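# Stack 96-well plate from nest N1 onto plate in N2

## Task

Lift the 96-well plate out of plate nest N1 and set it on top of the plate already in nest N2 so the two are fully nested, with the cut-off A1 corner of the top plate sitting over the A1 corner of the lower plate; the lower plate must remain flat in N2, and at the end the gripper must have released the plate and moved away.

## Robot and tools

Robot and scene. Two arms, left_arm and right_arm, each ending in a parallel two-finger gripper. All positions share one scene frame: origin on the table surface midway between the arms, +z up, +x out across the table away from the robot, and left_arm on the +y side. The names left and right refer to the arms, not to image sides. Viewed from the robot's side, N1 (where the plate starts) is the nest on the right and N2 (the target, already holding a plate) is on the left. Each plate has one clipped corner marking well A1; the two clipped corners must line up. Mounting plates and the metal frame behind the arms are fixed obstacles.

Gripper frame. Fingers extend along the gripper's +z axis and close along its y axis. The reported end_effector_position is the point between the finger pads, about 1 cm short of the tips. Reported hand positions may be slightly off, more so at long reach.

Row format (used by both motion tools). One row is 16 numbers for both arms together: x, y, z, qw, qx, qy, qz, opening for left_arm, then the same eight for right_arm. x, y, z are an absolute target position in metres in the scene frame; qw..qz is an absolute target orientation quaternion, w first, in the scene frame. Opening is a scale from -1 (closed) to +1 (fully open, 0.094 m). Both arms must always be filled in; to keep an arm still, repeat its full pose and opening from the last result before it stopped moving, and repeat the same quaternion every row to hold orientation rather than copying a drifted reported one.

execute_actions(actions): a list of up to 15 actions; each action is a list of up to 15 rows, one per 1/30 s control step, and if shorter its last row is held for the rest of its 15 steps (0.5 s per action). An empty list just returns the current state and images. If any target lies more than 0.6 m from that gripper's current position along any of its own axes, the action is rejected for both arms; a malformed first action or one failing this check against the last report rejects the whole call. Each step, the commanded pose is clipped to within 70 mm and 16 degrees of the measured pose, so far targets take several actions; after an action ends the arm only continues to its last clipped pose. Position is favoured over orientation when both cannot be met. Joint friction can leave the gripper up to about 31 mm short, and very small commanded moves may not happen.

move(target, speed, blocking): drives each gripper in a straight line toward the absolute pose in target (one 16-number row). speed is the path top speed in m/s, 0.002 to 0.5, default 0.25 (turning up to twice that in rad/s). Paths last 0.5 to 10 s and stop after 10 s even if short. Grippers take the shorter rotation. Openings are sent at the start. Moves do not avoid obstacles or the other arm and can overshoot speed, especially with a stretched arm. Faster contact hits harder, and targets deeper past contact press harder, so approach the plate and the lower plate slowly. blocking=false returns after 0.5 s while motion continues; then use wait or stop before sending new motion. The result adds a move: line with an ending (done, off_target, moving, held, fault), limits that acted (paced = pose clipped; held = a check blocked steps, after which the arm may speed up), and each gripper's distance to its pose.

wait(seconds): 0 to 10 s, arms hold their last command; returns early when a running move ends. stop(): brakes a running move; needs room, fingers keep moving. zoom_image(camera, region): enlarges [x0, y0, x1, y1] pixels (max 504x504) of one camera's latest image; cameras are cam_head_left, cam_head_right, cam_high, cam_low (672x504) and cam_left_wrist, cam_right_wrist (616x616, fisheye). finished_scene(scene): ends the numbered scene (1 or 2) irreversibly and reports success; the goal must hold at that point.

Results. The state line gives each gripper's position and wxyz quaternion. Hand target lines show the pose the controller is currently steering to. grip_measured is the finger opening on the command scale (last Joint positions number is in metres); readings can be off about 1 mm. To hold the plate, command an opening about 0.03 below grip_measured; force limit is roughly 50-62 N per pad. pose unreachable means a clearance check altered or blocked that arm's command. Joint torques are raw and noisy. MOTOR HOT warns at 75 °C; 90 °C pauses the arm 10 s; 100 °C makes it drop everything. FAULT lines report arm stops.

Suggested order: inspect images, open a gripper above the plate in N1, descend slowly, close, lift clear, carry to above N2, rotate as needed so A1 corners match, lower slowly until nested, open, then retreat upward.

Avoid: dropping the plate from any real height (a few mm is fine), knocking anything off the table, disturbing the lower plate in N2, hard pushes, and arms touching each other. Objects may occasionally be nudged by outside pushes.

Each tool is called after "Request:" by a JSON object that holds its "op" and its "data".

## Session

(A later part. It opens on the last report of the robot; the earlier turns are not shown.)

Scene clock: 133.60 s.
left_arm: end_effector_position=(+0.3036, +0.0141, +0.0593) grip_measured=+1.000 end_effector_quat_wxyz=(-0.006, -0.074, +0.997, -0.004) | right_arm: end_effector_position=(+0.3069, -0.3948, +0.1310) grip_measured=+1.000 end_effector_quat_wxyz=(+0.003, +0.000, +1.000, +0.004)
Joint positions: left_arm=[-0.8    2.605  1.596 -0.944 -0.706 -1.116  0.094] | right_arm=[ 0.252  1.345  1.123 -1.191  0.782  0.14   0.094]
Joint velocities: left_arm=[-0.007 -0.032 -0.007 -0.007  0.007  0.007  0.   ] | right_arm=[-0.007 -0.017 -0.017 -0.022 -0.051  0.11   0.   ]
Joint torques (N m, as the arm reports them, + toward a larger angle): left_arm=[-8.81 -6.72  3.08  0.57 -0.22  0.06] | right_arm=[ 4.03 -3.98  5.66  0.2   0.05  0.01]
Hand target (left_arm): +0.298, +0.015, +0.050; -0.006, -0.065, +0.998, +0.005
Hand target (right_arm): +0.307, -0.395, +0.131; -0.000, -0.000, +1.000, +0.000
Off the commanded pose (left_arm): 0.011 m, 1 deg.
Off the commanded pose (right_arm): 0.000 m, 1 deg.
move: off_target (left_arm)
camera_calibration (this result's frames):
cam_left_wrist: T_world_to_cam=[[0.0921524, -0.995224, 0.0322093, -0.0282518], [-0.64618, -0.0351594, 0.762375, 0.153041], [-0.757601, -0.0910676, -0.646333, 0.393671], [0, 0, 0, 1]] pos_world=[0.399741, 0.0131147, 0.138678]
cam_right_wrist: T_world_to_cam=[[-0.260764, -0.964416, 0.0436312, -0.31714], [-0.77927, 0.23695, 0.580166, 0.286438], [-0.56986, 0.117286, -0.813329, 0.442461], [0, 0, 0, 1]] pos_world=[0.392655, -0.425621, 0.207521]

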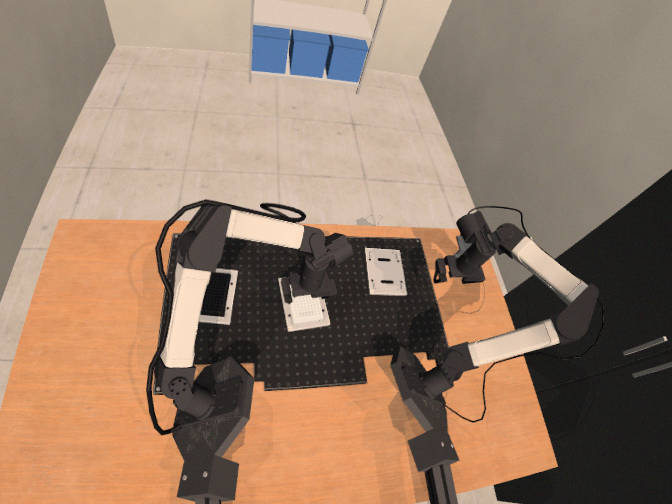

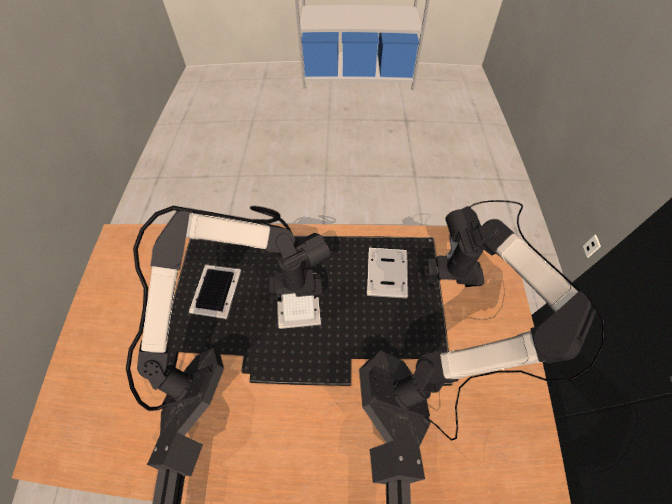

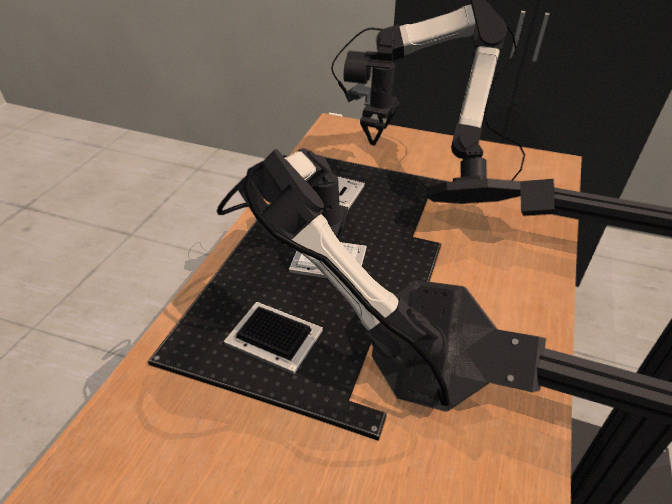

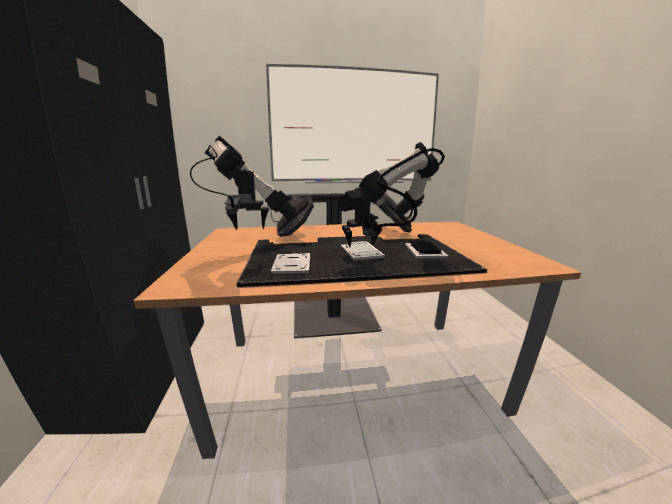

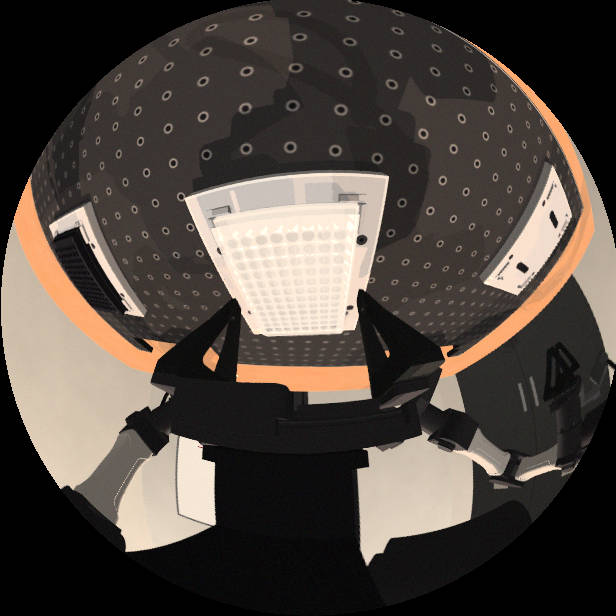

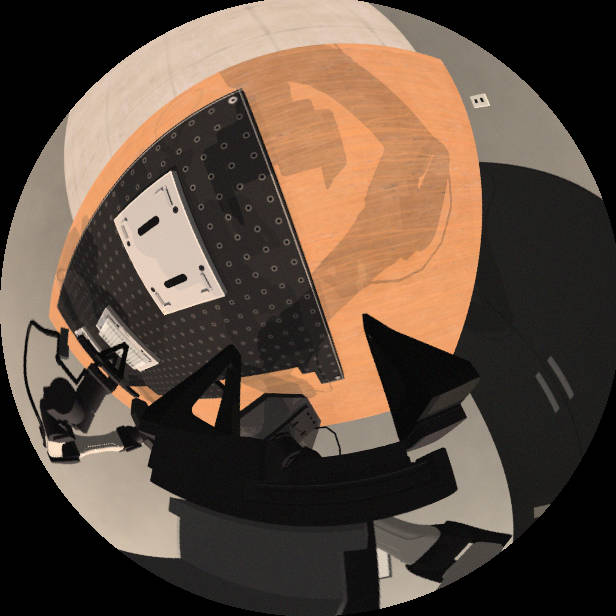

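Needs ~+3 mm y.

Request:
{"op": "move", "data": {"target": [0.298,0.021,0.037,-0.004,-0.065,0.998,0.01,1,0.307,-0.395,0.131,0,0,1,0,1], "speed": 0.06}}

Request:
{"op": "zoom_image", "data": {"camera": "cam_left_wrist", "region": [170,130,420,380]}}

Request:
{"op": "zoom_image", "data": {"camera": "cam_low", "region": [325,210,405,270]}}

Scene clock: 138.43 s.
left_arm: end_effector_position=(+0.3046, +0.0188, +0.0472) grip_measured=+1.000 end_effector_quat_wxyz=(-0.004, -0.074, +0.997, +0.000) | right_arm: end_effector_position=(+0.3069, -0.3948, +0.1310) grip_measured=+1.000 end_effector_quat_wxyz=(+0.003, +0.000, +1.000, +0.004)
Joint positions: left_arm=[-0.776  2.605  1.562 -0.898 -0.724 -1.091  0.094] | right_arm=[ 0.252  1.345  1.123 -1.191  0.782  0.14   0.094]
Joint velocities: left_arm=[-0.002  0.012  0.002  0.022 -0.007 -0.022  0.   ] | right_arm=[-0.017 -0.012 -0.017  0.022 -0.007 -0.022  0.   ]
Joint torques (N m, as the arm reports them, + toward a larger angle): left_arm=[-8.53 -6.65  2.76  0.56 -0.25  0.05] | right_arm=[ 4.03 -3.99  5.66  0.21  0.05  0.01]
Hand target (left_arm): +0.298, +0.021, +0.037; -0.004, -0.065, +0.998, +0.011
Hand target (right_arm): +0.307, -0.395, +0.131; +0.000, -0.000, +1.000, +0.000
Off the commanded pose (left_arm): 0.012 m, 2 deg.
Off the commanded pose (right_arm): 0.000 m, 1 deg.
move: off_target (left_arm)
camera_calibration (this result's frames):
cam_left_wrist: T_world_to_cam=[[0.0921536, -0.995468, 0.0234594, -0.0228285], [-0.649687, -0.0422562, 0.759026, 0.1645], [-0.754596, -0.0851883, -0.650637, 0.386188], [0, 0, 0, 1]] pos_world=[0.400393, 0.0171248, 0.126944]
cam_right_wrist: T_world_to_cam=[[-0.260764, -0.964416, 0.0436312, -0.31714], [-0.77927, 0.23695, 0.580166, 0.286438], [-0.56986, 0.117286, -0.813329, 0.442461], [0, 0, 0, 1]] pos_world=[0.392655, -0.425621, 0.207521]

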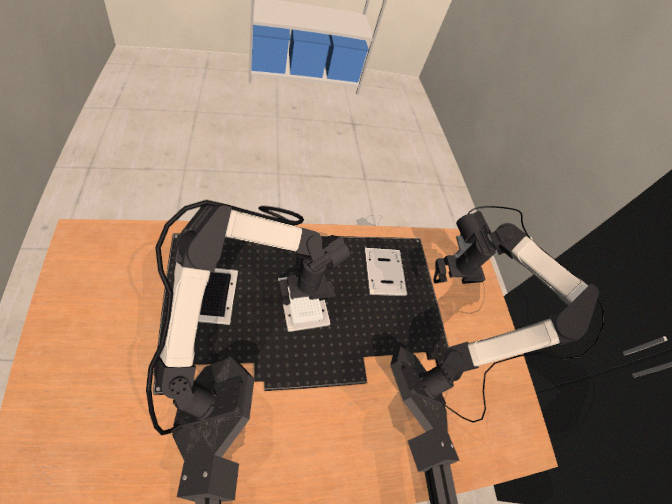

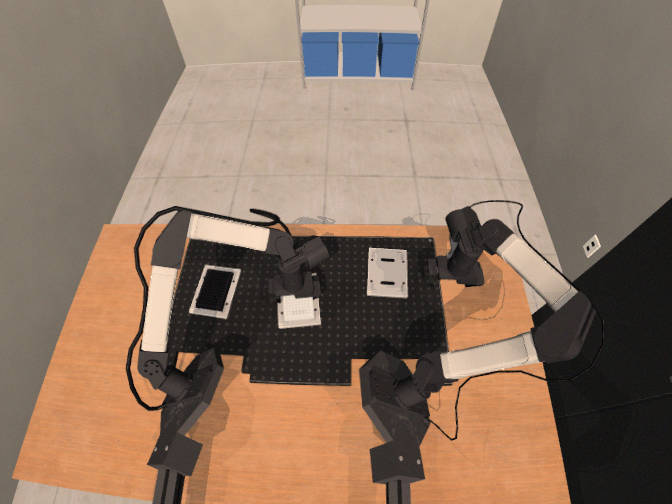

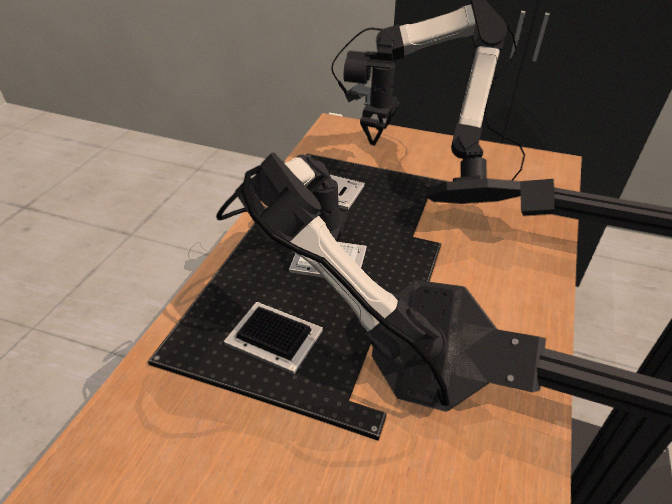

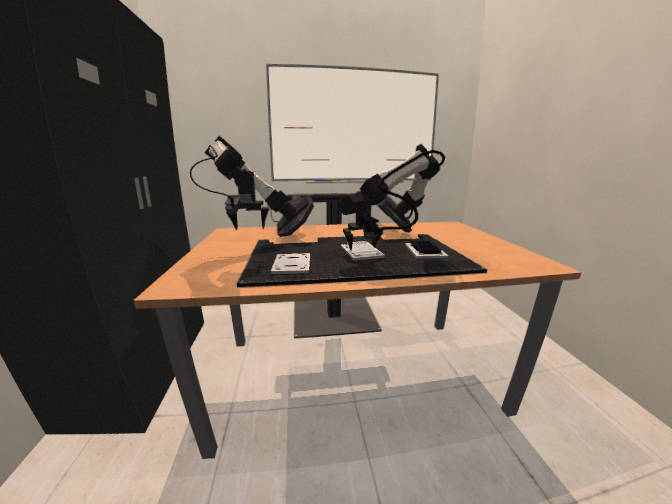

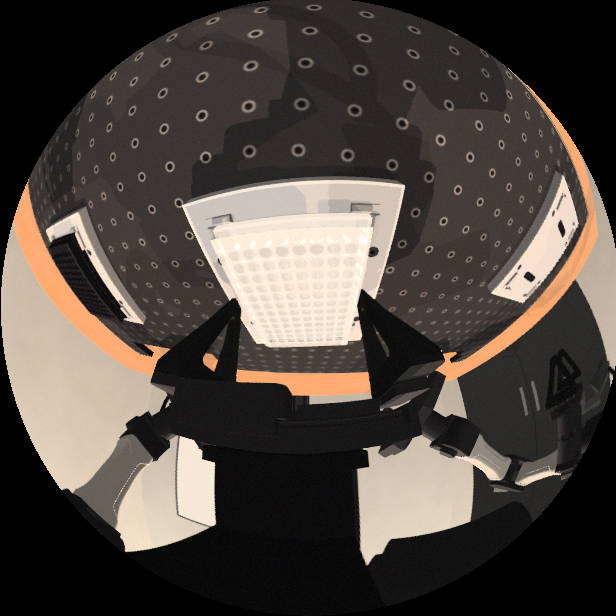

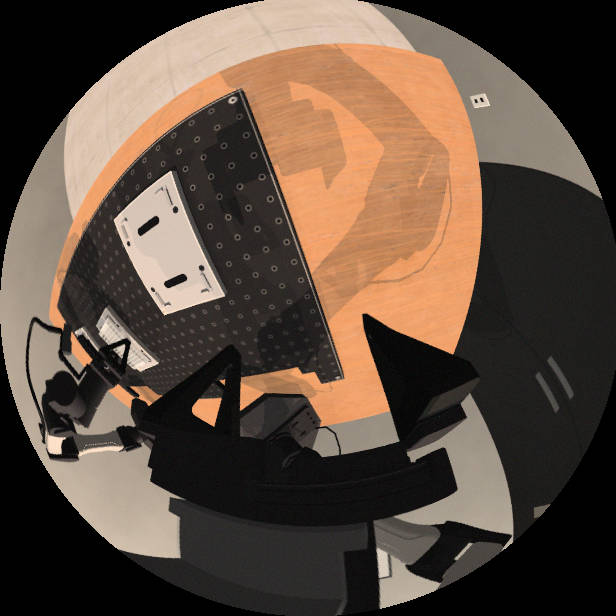

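Region (170, 130, 420, 380) of cam_left_wrist's 616x616 image, scaled by 2.016, with more detail than that image has.

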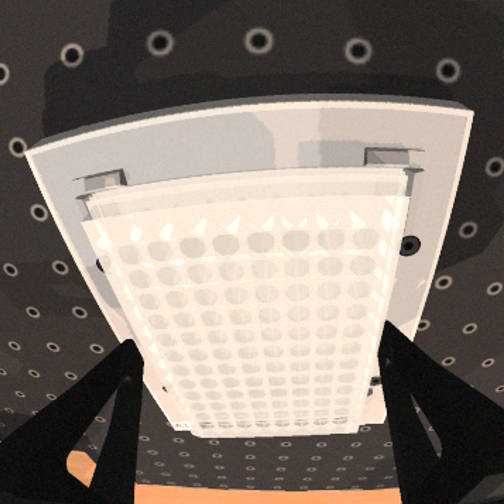

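Region (325, 210, 405, 270) of cam_low's 672x504 image, scaled by 6.300, with more detail than that image has; it fills the top 378 rows of this view, and the rest is white.

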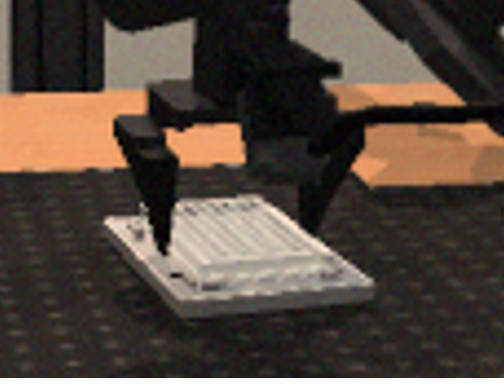

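Request:
{"op": "execute_actions", "data": {"actions": [[[0.298,0.019,0.036,-0.004,-0.068,0.998,0.008,1,0.307,-0.395,0.131,0,0,1,0,1]],[[0.298,0.019,0.036,-0.004,-0.068,0.998,0.008,0.8,0.307,-0.395,0.131,0,0,1,0,1]],[[0.298,0.019,0.036,-0.004,-0.068,0.998,0.008,0.69,0.307,-0.395,0.131,0,0,1,0,1]]]}}

Request:
{"op": "zoom_image", "data": {"camera": "cam_left_wrist", "region": [170,130,420,380]}}

Request:
{"op": "zoom_image", "data": {"camera": "cam_low", "region": [325,210,405,270]}}

Scene clock: 145.00 s.
left_arm: end_effector_position=(+0.3065, +0.0160, +0.0472) grip_measured=+0.736 end_effector_quat_wxyz=(-0.001, -0.079, +0.997, -0.005) | right_arm: end_effector_position=(+0.3069, -0.3948, +0.1310) grip_measured=+1.000 end_effector_quat_wxyz=(+0.003, +0.000, +1.000, +0.004)
Joint positions: left_arm=[-0.776  2.605  1.562 -0.881 -0.724 -1.09   0.082] | right_arm=[ 0.252  1.345  1.123 -1.191  0.782  0.14   0.094]
Joint velocities: left_arm=[ 0.017 -0.007  0.002 -0.007 -0.066 -0.007 -0.001] | right_arm=[ 0.007  0.002  0.002  0.007 -0.007  0.066  0.   ]
Joint torques (N m, as the arm reports them, + toward a larger angle): left_arm=[-8.61 -6.46  2.8   0.52 -0.21  0.03] | right_arm=[ 4.02 -3.97  5.66  0.21  0.05  0.01]
Hand target (left_arm): +0.298, +0.019, +0.036; -0.004, -0.068, +0.998, +0.008
Hand target (right_arm): +0.307, -0.395, +0.131; +0.000, -0.000, +1.000, +0.000
Off the commanded pose (left_arm): 0.014 m, 2 deg.
Off the commanded pose (right_arm): 0.000 m, 1 deg.
camera_calibration (this result's frames):
cam_left_wrist: T_world_to_cam=[[0.101564, -0.994234, 0.0344154, -0.0291998], [-0.654656, -0.0407468, 0.754828, 0.167351], [-0.749073, -0.0991937, -0.655019, 0.386175], [0, 0, 0, 1]] pos_world=[0.401796, 0.0160936, 0.127636]
cam_right_wrist: T_world_to_cam=[[-0.261132, -0.964317, 0.04363, -0.316988], [-0.779178, 0.237247, 0.580169, 0.286527], [-0.569818, 0.117505, -0.813327, 0.442534], [0, 0, 0, 1]] pos_world=[0.392643, -0.425654, 0.207521]

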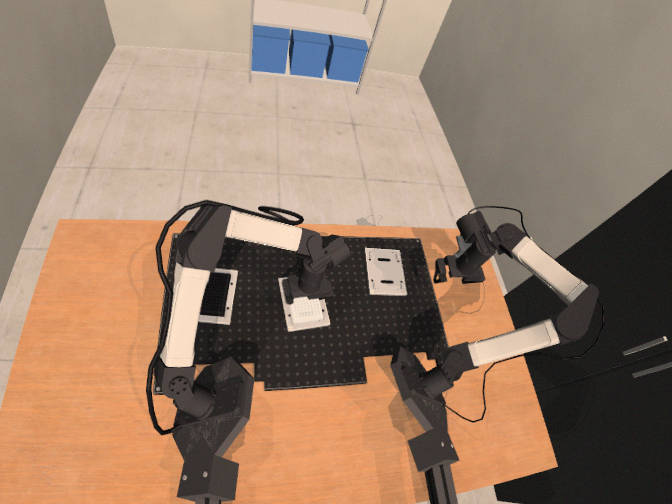

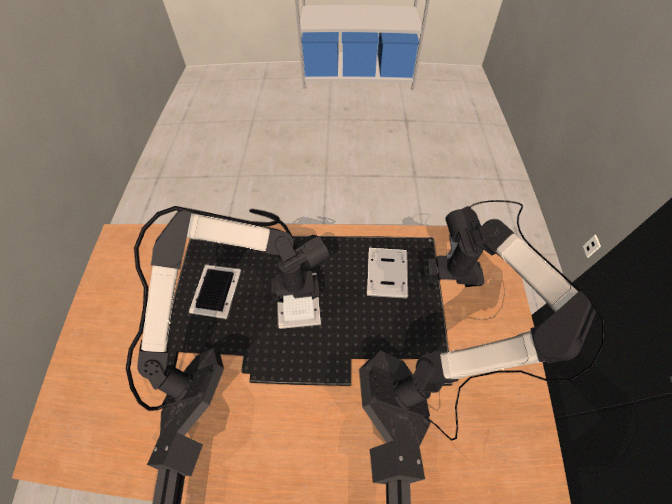

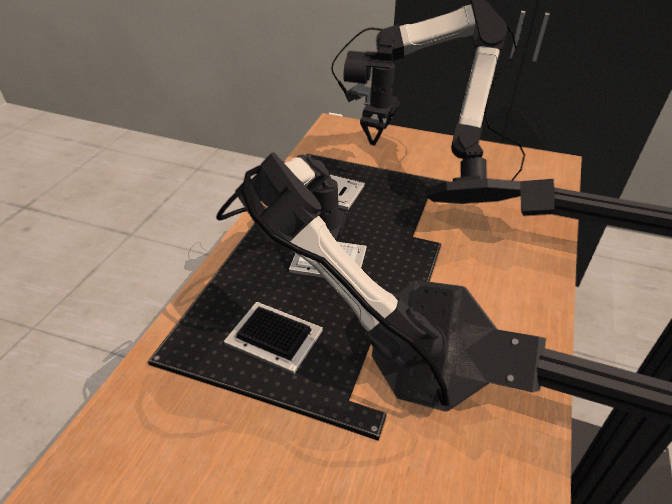

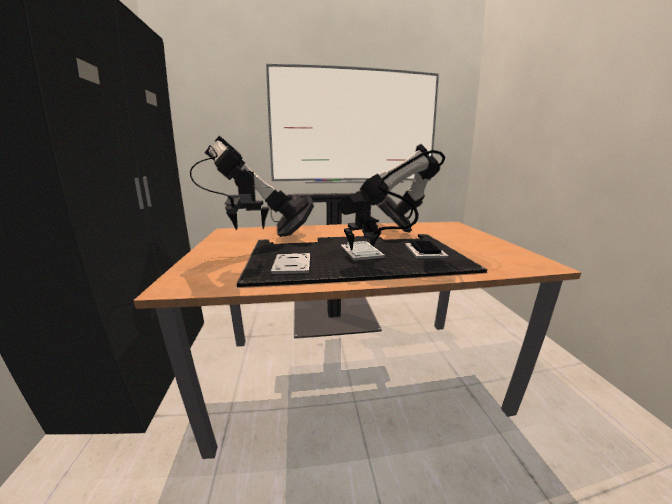

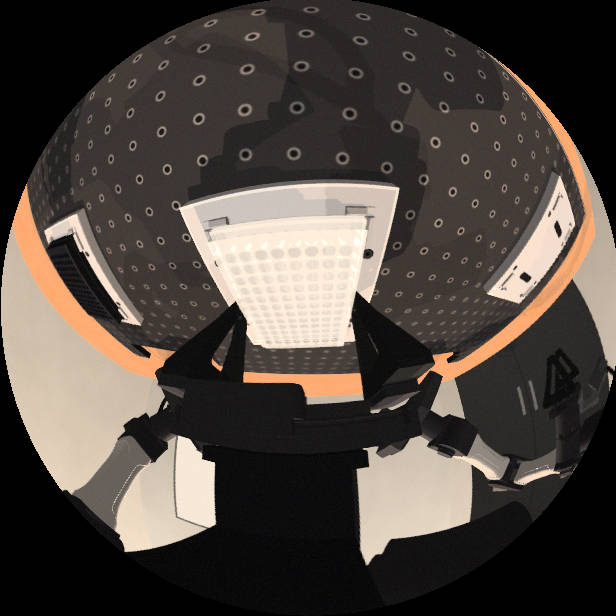

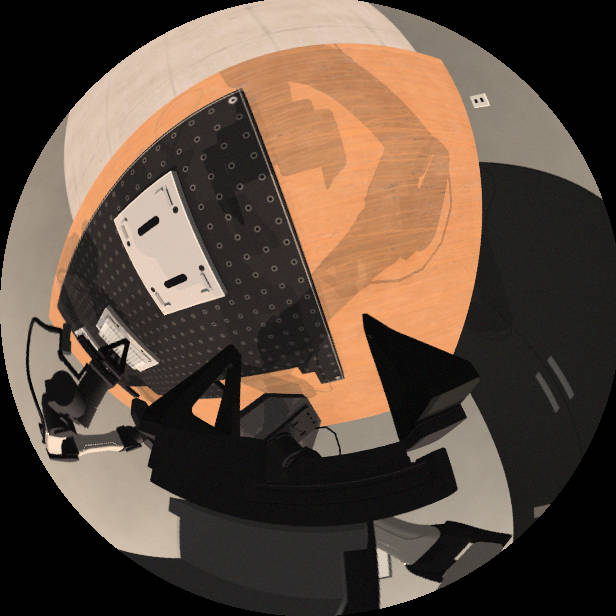

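Region (170, 130, 420, 380) of cam_left_wrist's 616x616 image, scaled by 2.016, with more detail than that image has.

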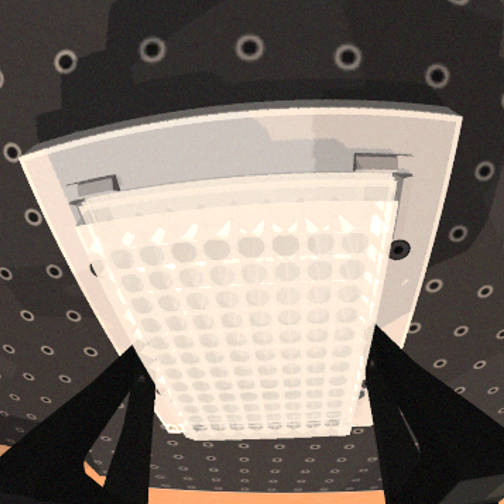

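Region (325, 210, 405, 270) of cam_low's 672x504 image, scaled by 6.300, with more detail than that image has; it fills the top 378 rows of this view, and the rest is white.

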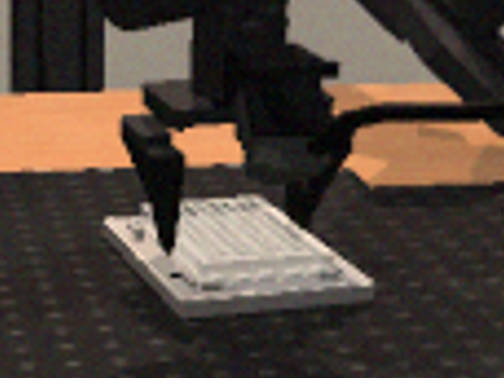

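Request:
{"op": "move", "data": {"target": [0.310,0.012,0.10,0,-0.079,0.997,-0.01,0.69,0.307,-0.395,0.131,0,0,1,0,1], "speed": 0.08}}

Request:
{"op": "move", "data": {"target": [0.328,0.283,0.09,0,0.04,0.999,0,0.69,0.307,-0.395,0.131,0,0,1,0,1], "speed": 0.2}}

Request:
{"op": "move", "data": {"target": [0.325,0.280,0.062,-0.004,0.045,0.999,0,0.69,0.307,-0.395,0.131,0,0,1,0,1], "speed": 0.07}}

Request:
{"op": "zoom_image", "data": {"camera": "cam_left_wrist", "region": [170,130,420,380]}}

Scene clock: 152.20 s.
left_arm: end_effector_position=(+0.3036, +0.0124, +0.0902) grip_measured=+0.736 end_effector_quat_wxyz=(-0.000, -0.070, +0.998, -0.003) | right_arm: end_effector_position=(+0.3069, -0.3948, +0.1310) grip_measured=+1.000 end_effector_quat_wxyz=(+0.003, +0.000, +1.000, +0.004)
Joint positions: left_arm=[-0.855  2.592  1.663 -1.063 -0.696 -1.17   0.082] | right_arm=[ 0.252  1.345  1.123 -1.191  0.782  0.14   0.094]
Joint velocities: left_arm=[ 0.007  0.007  0.002 -0.066 -0.022 -0.037 -0.   ] | right_arm=[ 0.007 -0.002 -0.002  0.007 -0.022 -0.051  0.   ]
Joint torques (N m, as the arm reports them, + toward a larger angle): left_arm=[-9.51 -8.86  6.63  0.13 -0.03 -0.14] | right_arm=[ 4.04 -3.99  5.65  0.21  0.05  0.01]
Hand target (left_arm): +0.309, +0.012, +0.100; -0.000, -0.079, +0.997, -0.012
Hand target (right_arm): +0.307, -0.395, +0.131; +0.000, -0.000, +1.000, +0.000
Off the commanded pose (left_arm): 0.012 m, 1 deg.
Off the commanded pose (right_arm): 0.000 m, 1 deg.
move: off_target (left_arm)
camera_calibration (this result's frames):
cam_left_wrist: T_world_to_cam=[[0.0827956, -0.996104, 0.0303507, -0.0279336], [-0.655642, -0.03151, 0.754414, 0.132956], [-0.750519, -0.0823614, -0.655696, 0.412082], [0, 0, 0, 1]] pos_world=[0.398759, 0.0103043, 0.170745]
cam_right_wrist: T_world_to_cam=[[-0.261132, -0.964317, 0.04363, -0.316988], [-0.779178, 0.237247, 0.580169, 0.286527], [-0.569818, 0.117505, -0.813327, 0.442534], [0, 0, 0, 1]] pos_world=[0.392643, -0.425654, 0.207521]

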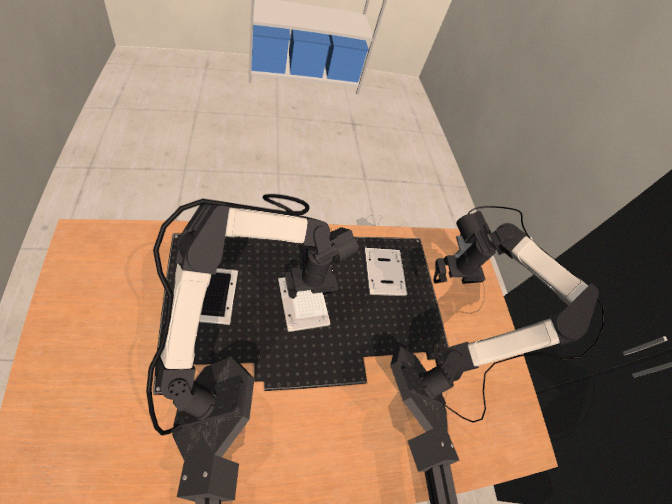

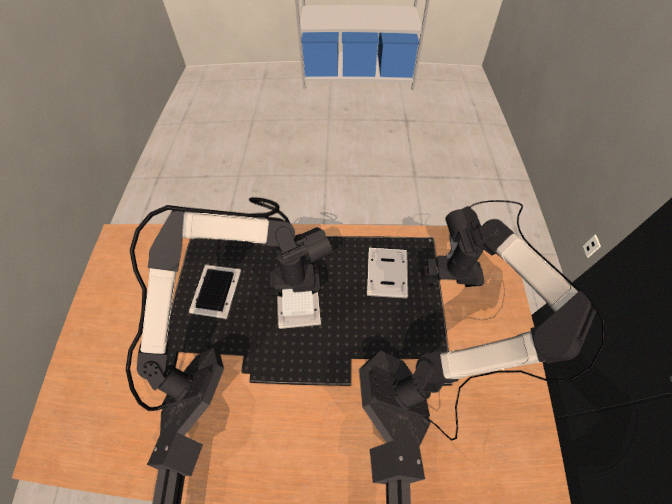

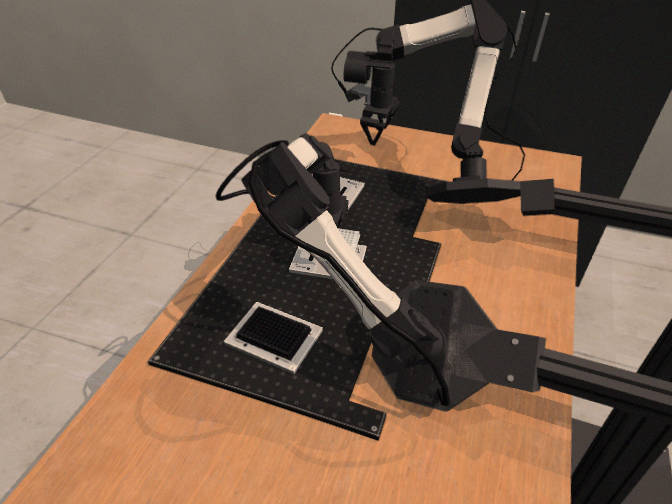

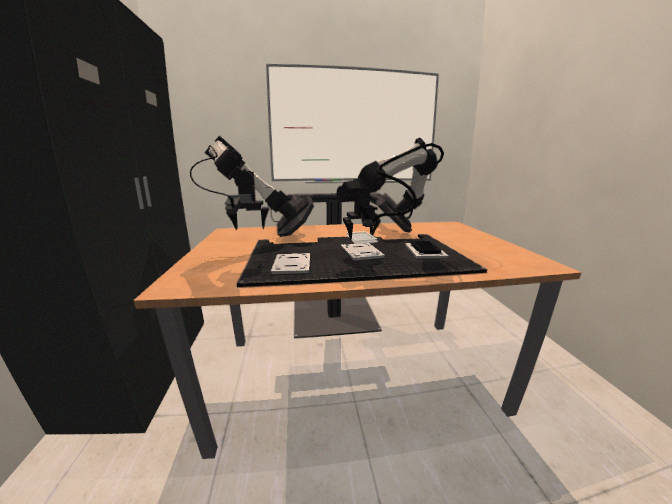

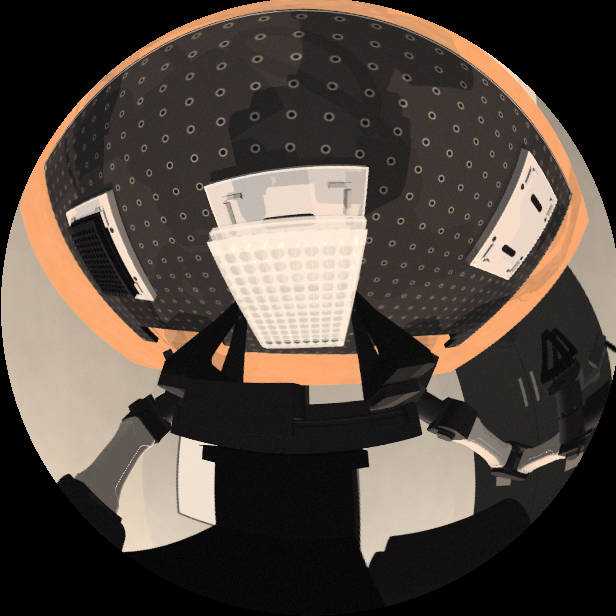

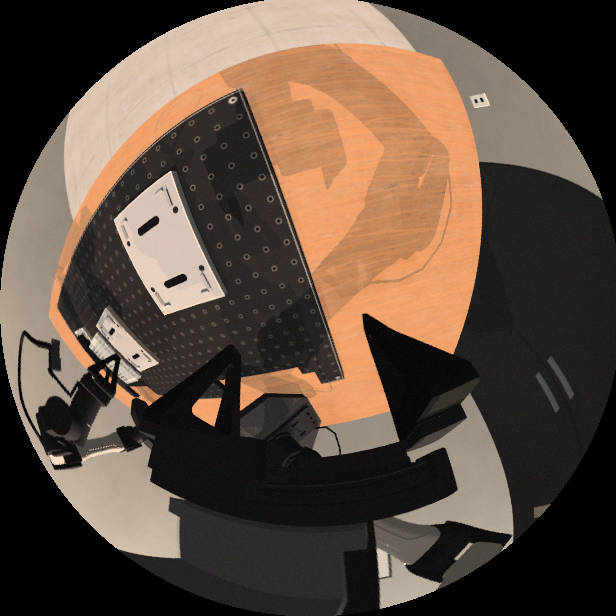

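Scene clock: 154.23 s.
left_arm: end_effector_position=(+0.3301, +0.2837, +0.0885) grip_measured=+0.736 end_effector_quat_wxyz=(-0.006, +0.039, +0.999, +0.007) | right_arm: end_effector_position=(+0.3069, -0.3948, +0.1310) grip_measured=+1.000 end_effector_quat_wxyz=(+0.003, +0.000, +1.000, +0.004)
Joint positions: left_arm=[-0.403  1.695  1.068 -0.972 -0.81  -0.366  0.082] | right_arm=[ 0.252  1.345  1.123 -1.191  0.782  0.14   0.094]
Joint velocities: left_arm=[ 0.002 -0.007  0.002  0.037 -0.022 -0.066  0.002] | right_arm=[-0.007 -0.007  0.012 -0.066 -0.022 -0.007  0.   ]
Joint torques (N m, as the arm reports them, + toward a larger angle): left_arm=[-5.67 -5.58  2.68  0.56 -0.1   0.04] | right_arm=[ 4.03 -3.98  5.65  0.21  0.05  0.  ]
Hand target (left_arm): +0.328, +0.286, +0.087; -0.001, +0.039, +0.999, +0.008
Hand target (right_arm): +0.307, -0.395, +0.131; +0.000, -0.000, +1.000, +0.000
Off the commanded pose (left_arm): 0.003 m, 1 deg.
Off the commanded pose (right_arm): 0.000 m, 1 deg.
move: done
camera_calibration (this result's frames):
cam_left_wrist: T_world_to_cam=[[-0.133841, -0.990946, 0.0106562, 0.311948], [-0.640149, 0.0946595, 0.762397, 0.118579], [-0.756503, 0.0952184, -0.647022, 0.404003], [0, 0, 0, 1]] pos_world=[0.423288, 0.259431, 0.16767]
cam_right_wrist: T_world_to_cam=[[-0.261132, -0.964317, 0.04363, -0.316988], [-0.779178, 0.237247, 0.580169, 0.286527], [-0.569818, 0.117505, -0.813327, 0.442534], [0, 0, 0, 1]] pos_world=[0.392643, -0.425654, 0.207521]

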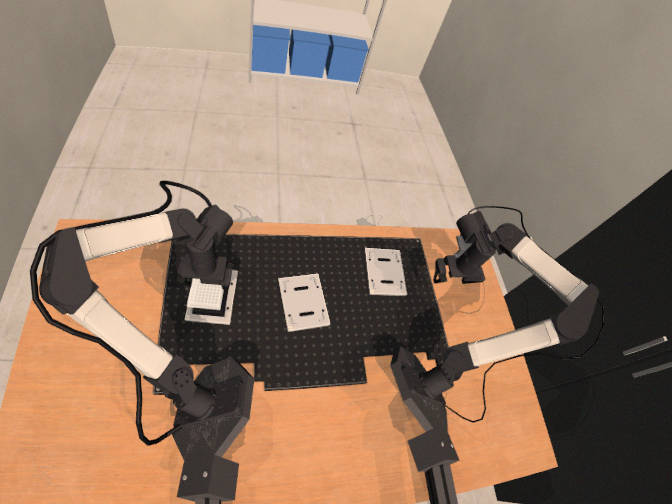

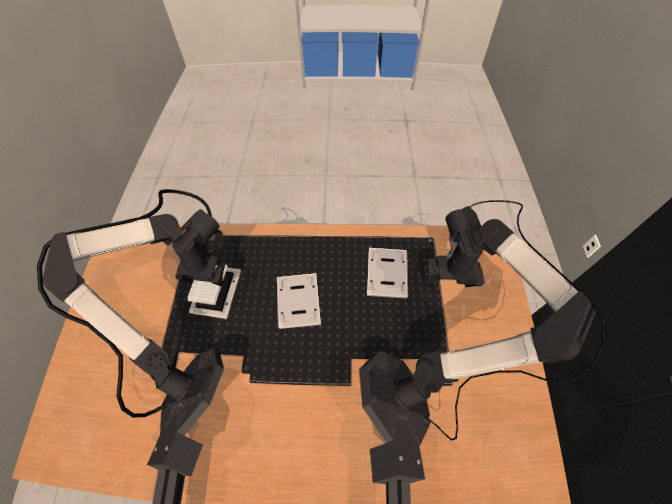

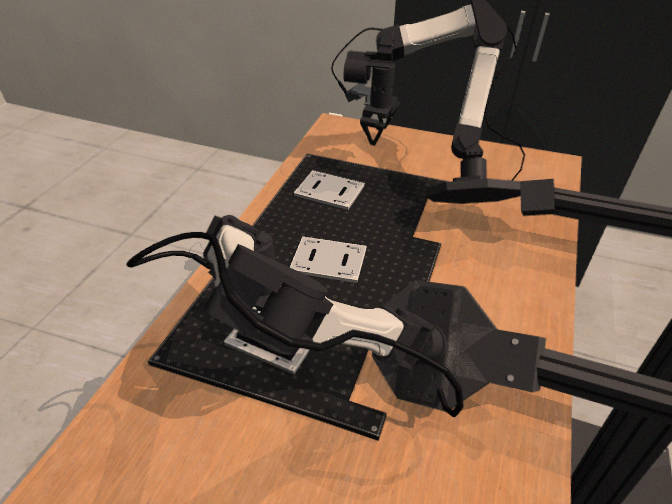

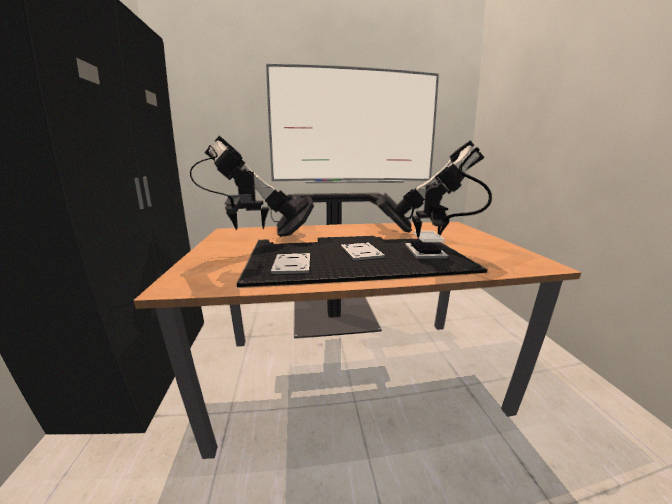

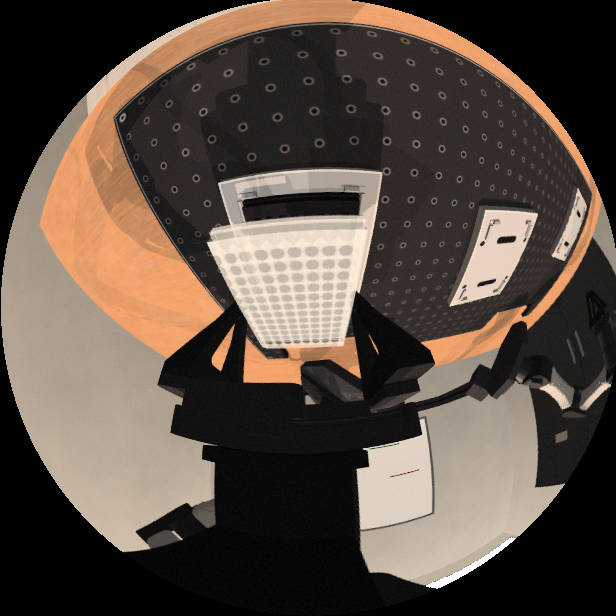

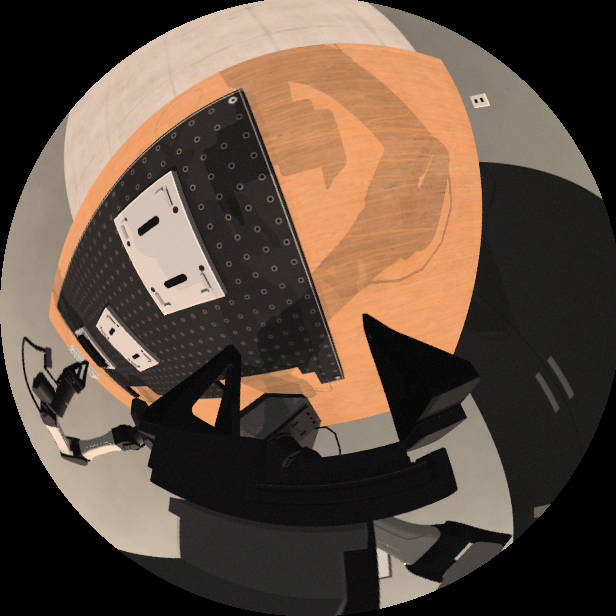

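Scene clock: 155.20 s.
left_arm: end_effector_position=(+0.3306, +0.2832, +0.0671) grip_measured=+0.736 end_effector_quat_wxyz=(+0.000, +0.040, +0.999, +0.005) | right_arm: end_effector_position=(+0.3069, -0.3948, +0.1310) grip_measured=+1.000 end_effector_quat_wxyz=(+0.003, +0.000, +1.000, +0.004)
Joint positions: left_arm=[-0.349  1.695  1.002 -0.832 -0.808 -0.273  0.082] | right_arm=[ 0.252  1.345  1.123 -1.191  0.782  0.14   0.094]
Joint velocities: left_arm=[ 0.002 -0.002  0.027  0.007 -0.022  0.022 -0.001] | right_arm=[ 0.007 -0.017 -0.022 -0.022 -0.037  0.007  0.   ]
Joint torques (N m, as the arm reports them, + toward a larger angle): left_arm=[-5.38 -4.38  2.47  0.6   0.05  0.04] | right_arm=[ 4.03 -3.99  5.66  0.2   0.05  0.  ]
Hand target (left_arm): +0.325, +0.280, +0.062; -0.005, +0.045, +0.999, +0.001
Hand target (right_arm): +0.307, -0.395, +0.131; +0.000, -0.000, +1.000, +0.000
Off the commanded pose (left_arm): 0.008 m, 1 deg.
Off the commanded pose (right_arm): 0.000 m, 1 deg.
move: done
camera_calibration (this result's frames):
cam_left_wrist: T_world_to_cam=[[-0.135557, -0.990656, 0.0149767, 0.311922], [-0.648522, 0.100148, 0.754579, 0.136985], [-0.749028, 0.0925755, -0.656039, 0.389485], [0, 0, 0, 1]] pos_world=[0.422856, 0.259232, 0.14748]
cam_right_wrist: T_world_to_cam=[[-0.261132, -0.964317, 0.04363, -0.316988], [-0.779178, 0.237247, 0.580169, 0.286527], [-0.569818, 0.117505, -0.813327, 0.442534], [0, 0, 0, 1]] pos_world=[0.392643, -0.425654, 0.207521]

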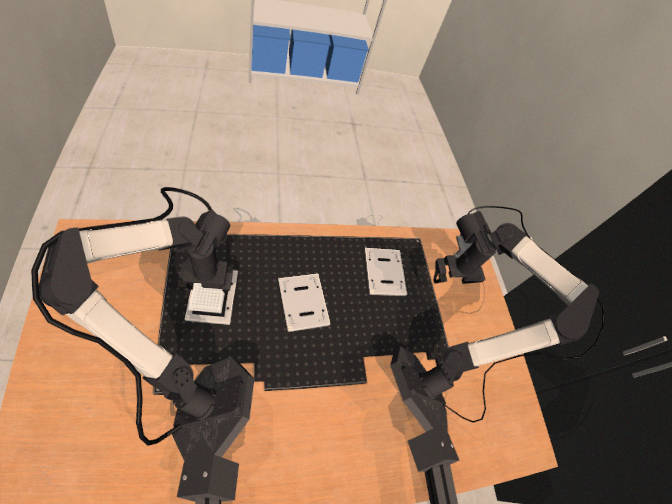

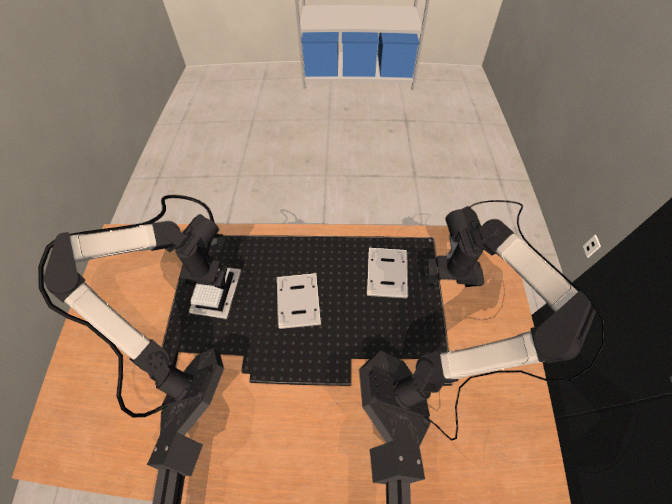

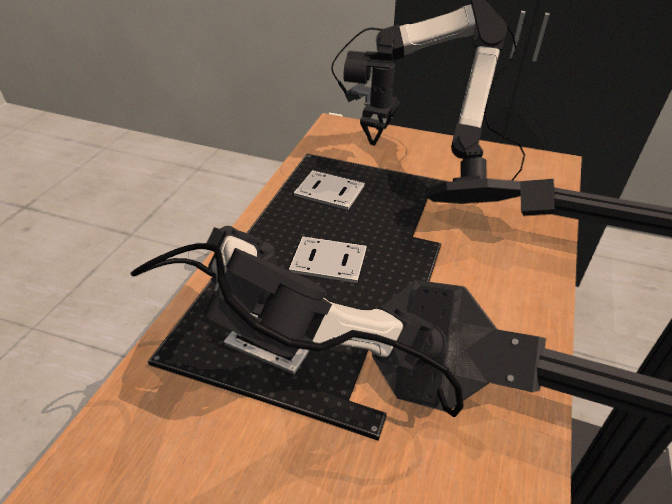

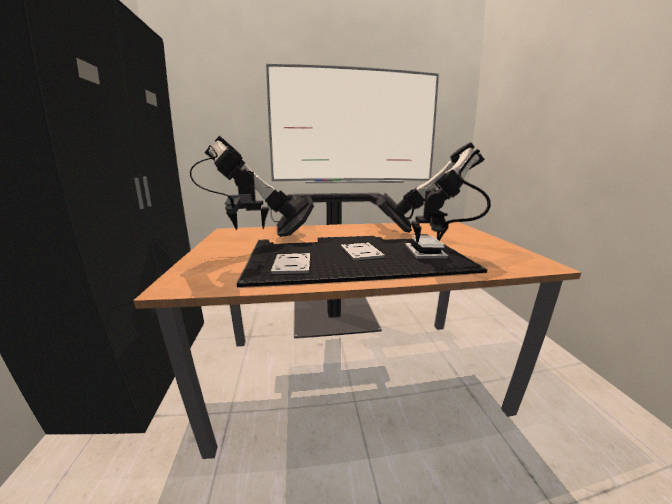

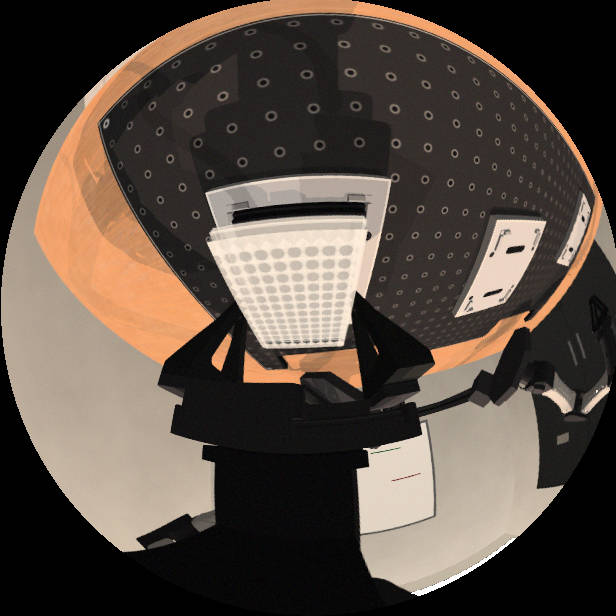

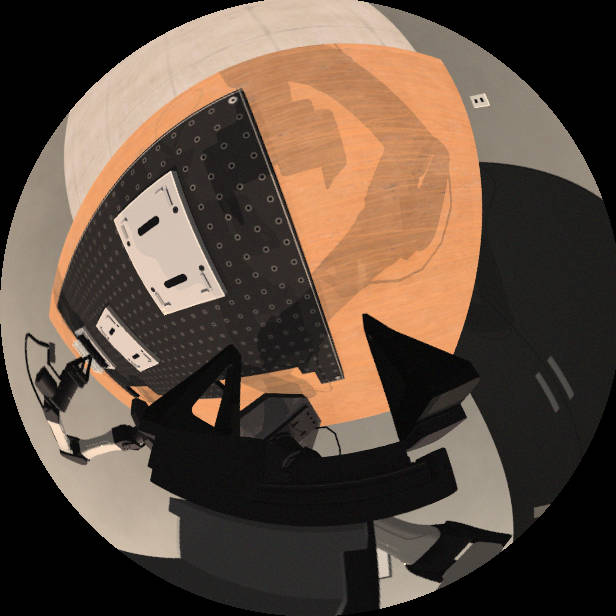

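Region (170, 130, 420, 380) of cam_left_wrist's 616x616 image, scaled by 2.016, with more detail than that image has.

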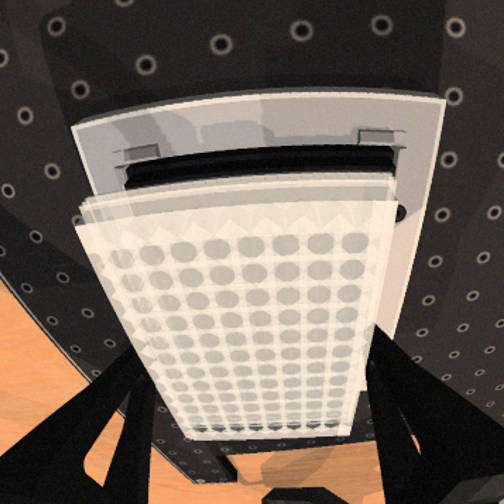

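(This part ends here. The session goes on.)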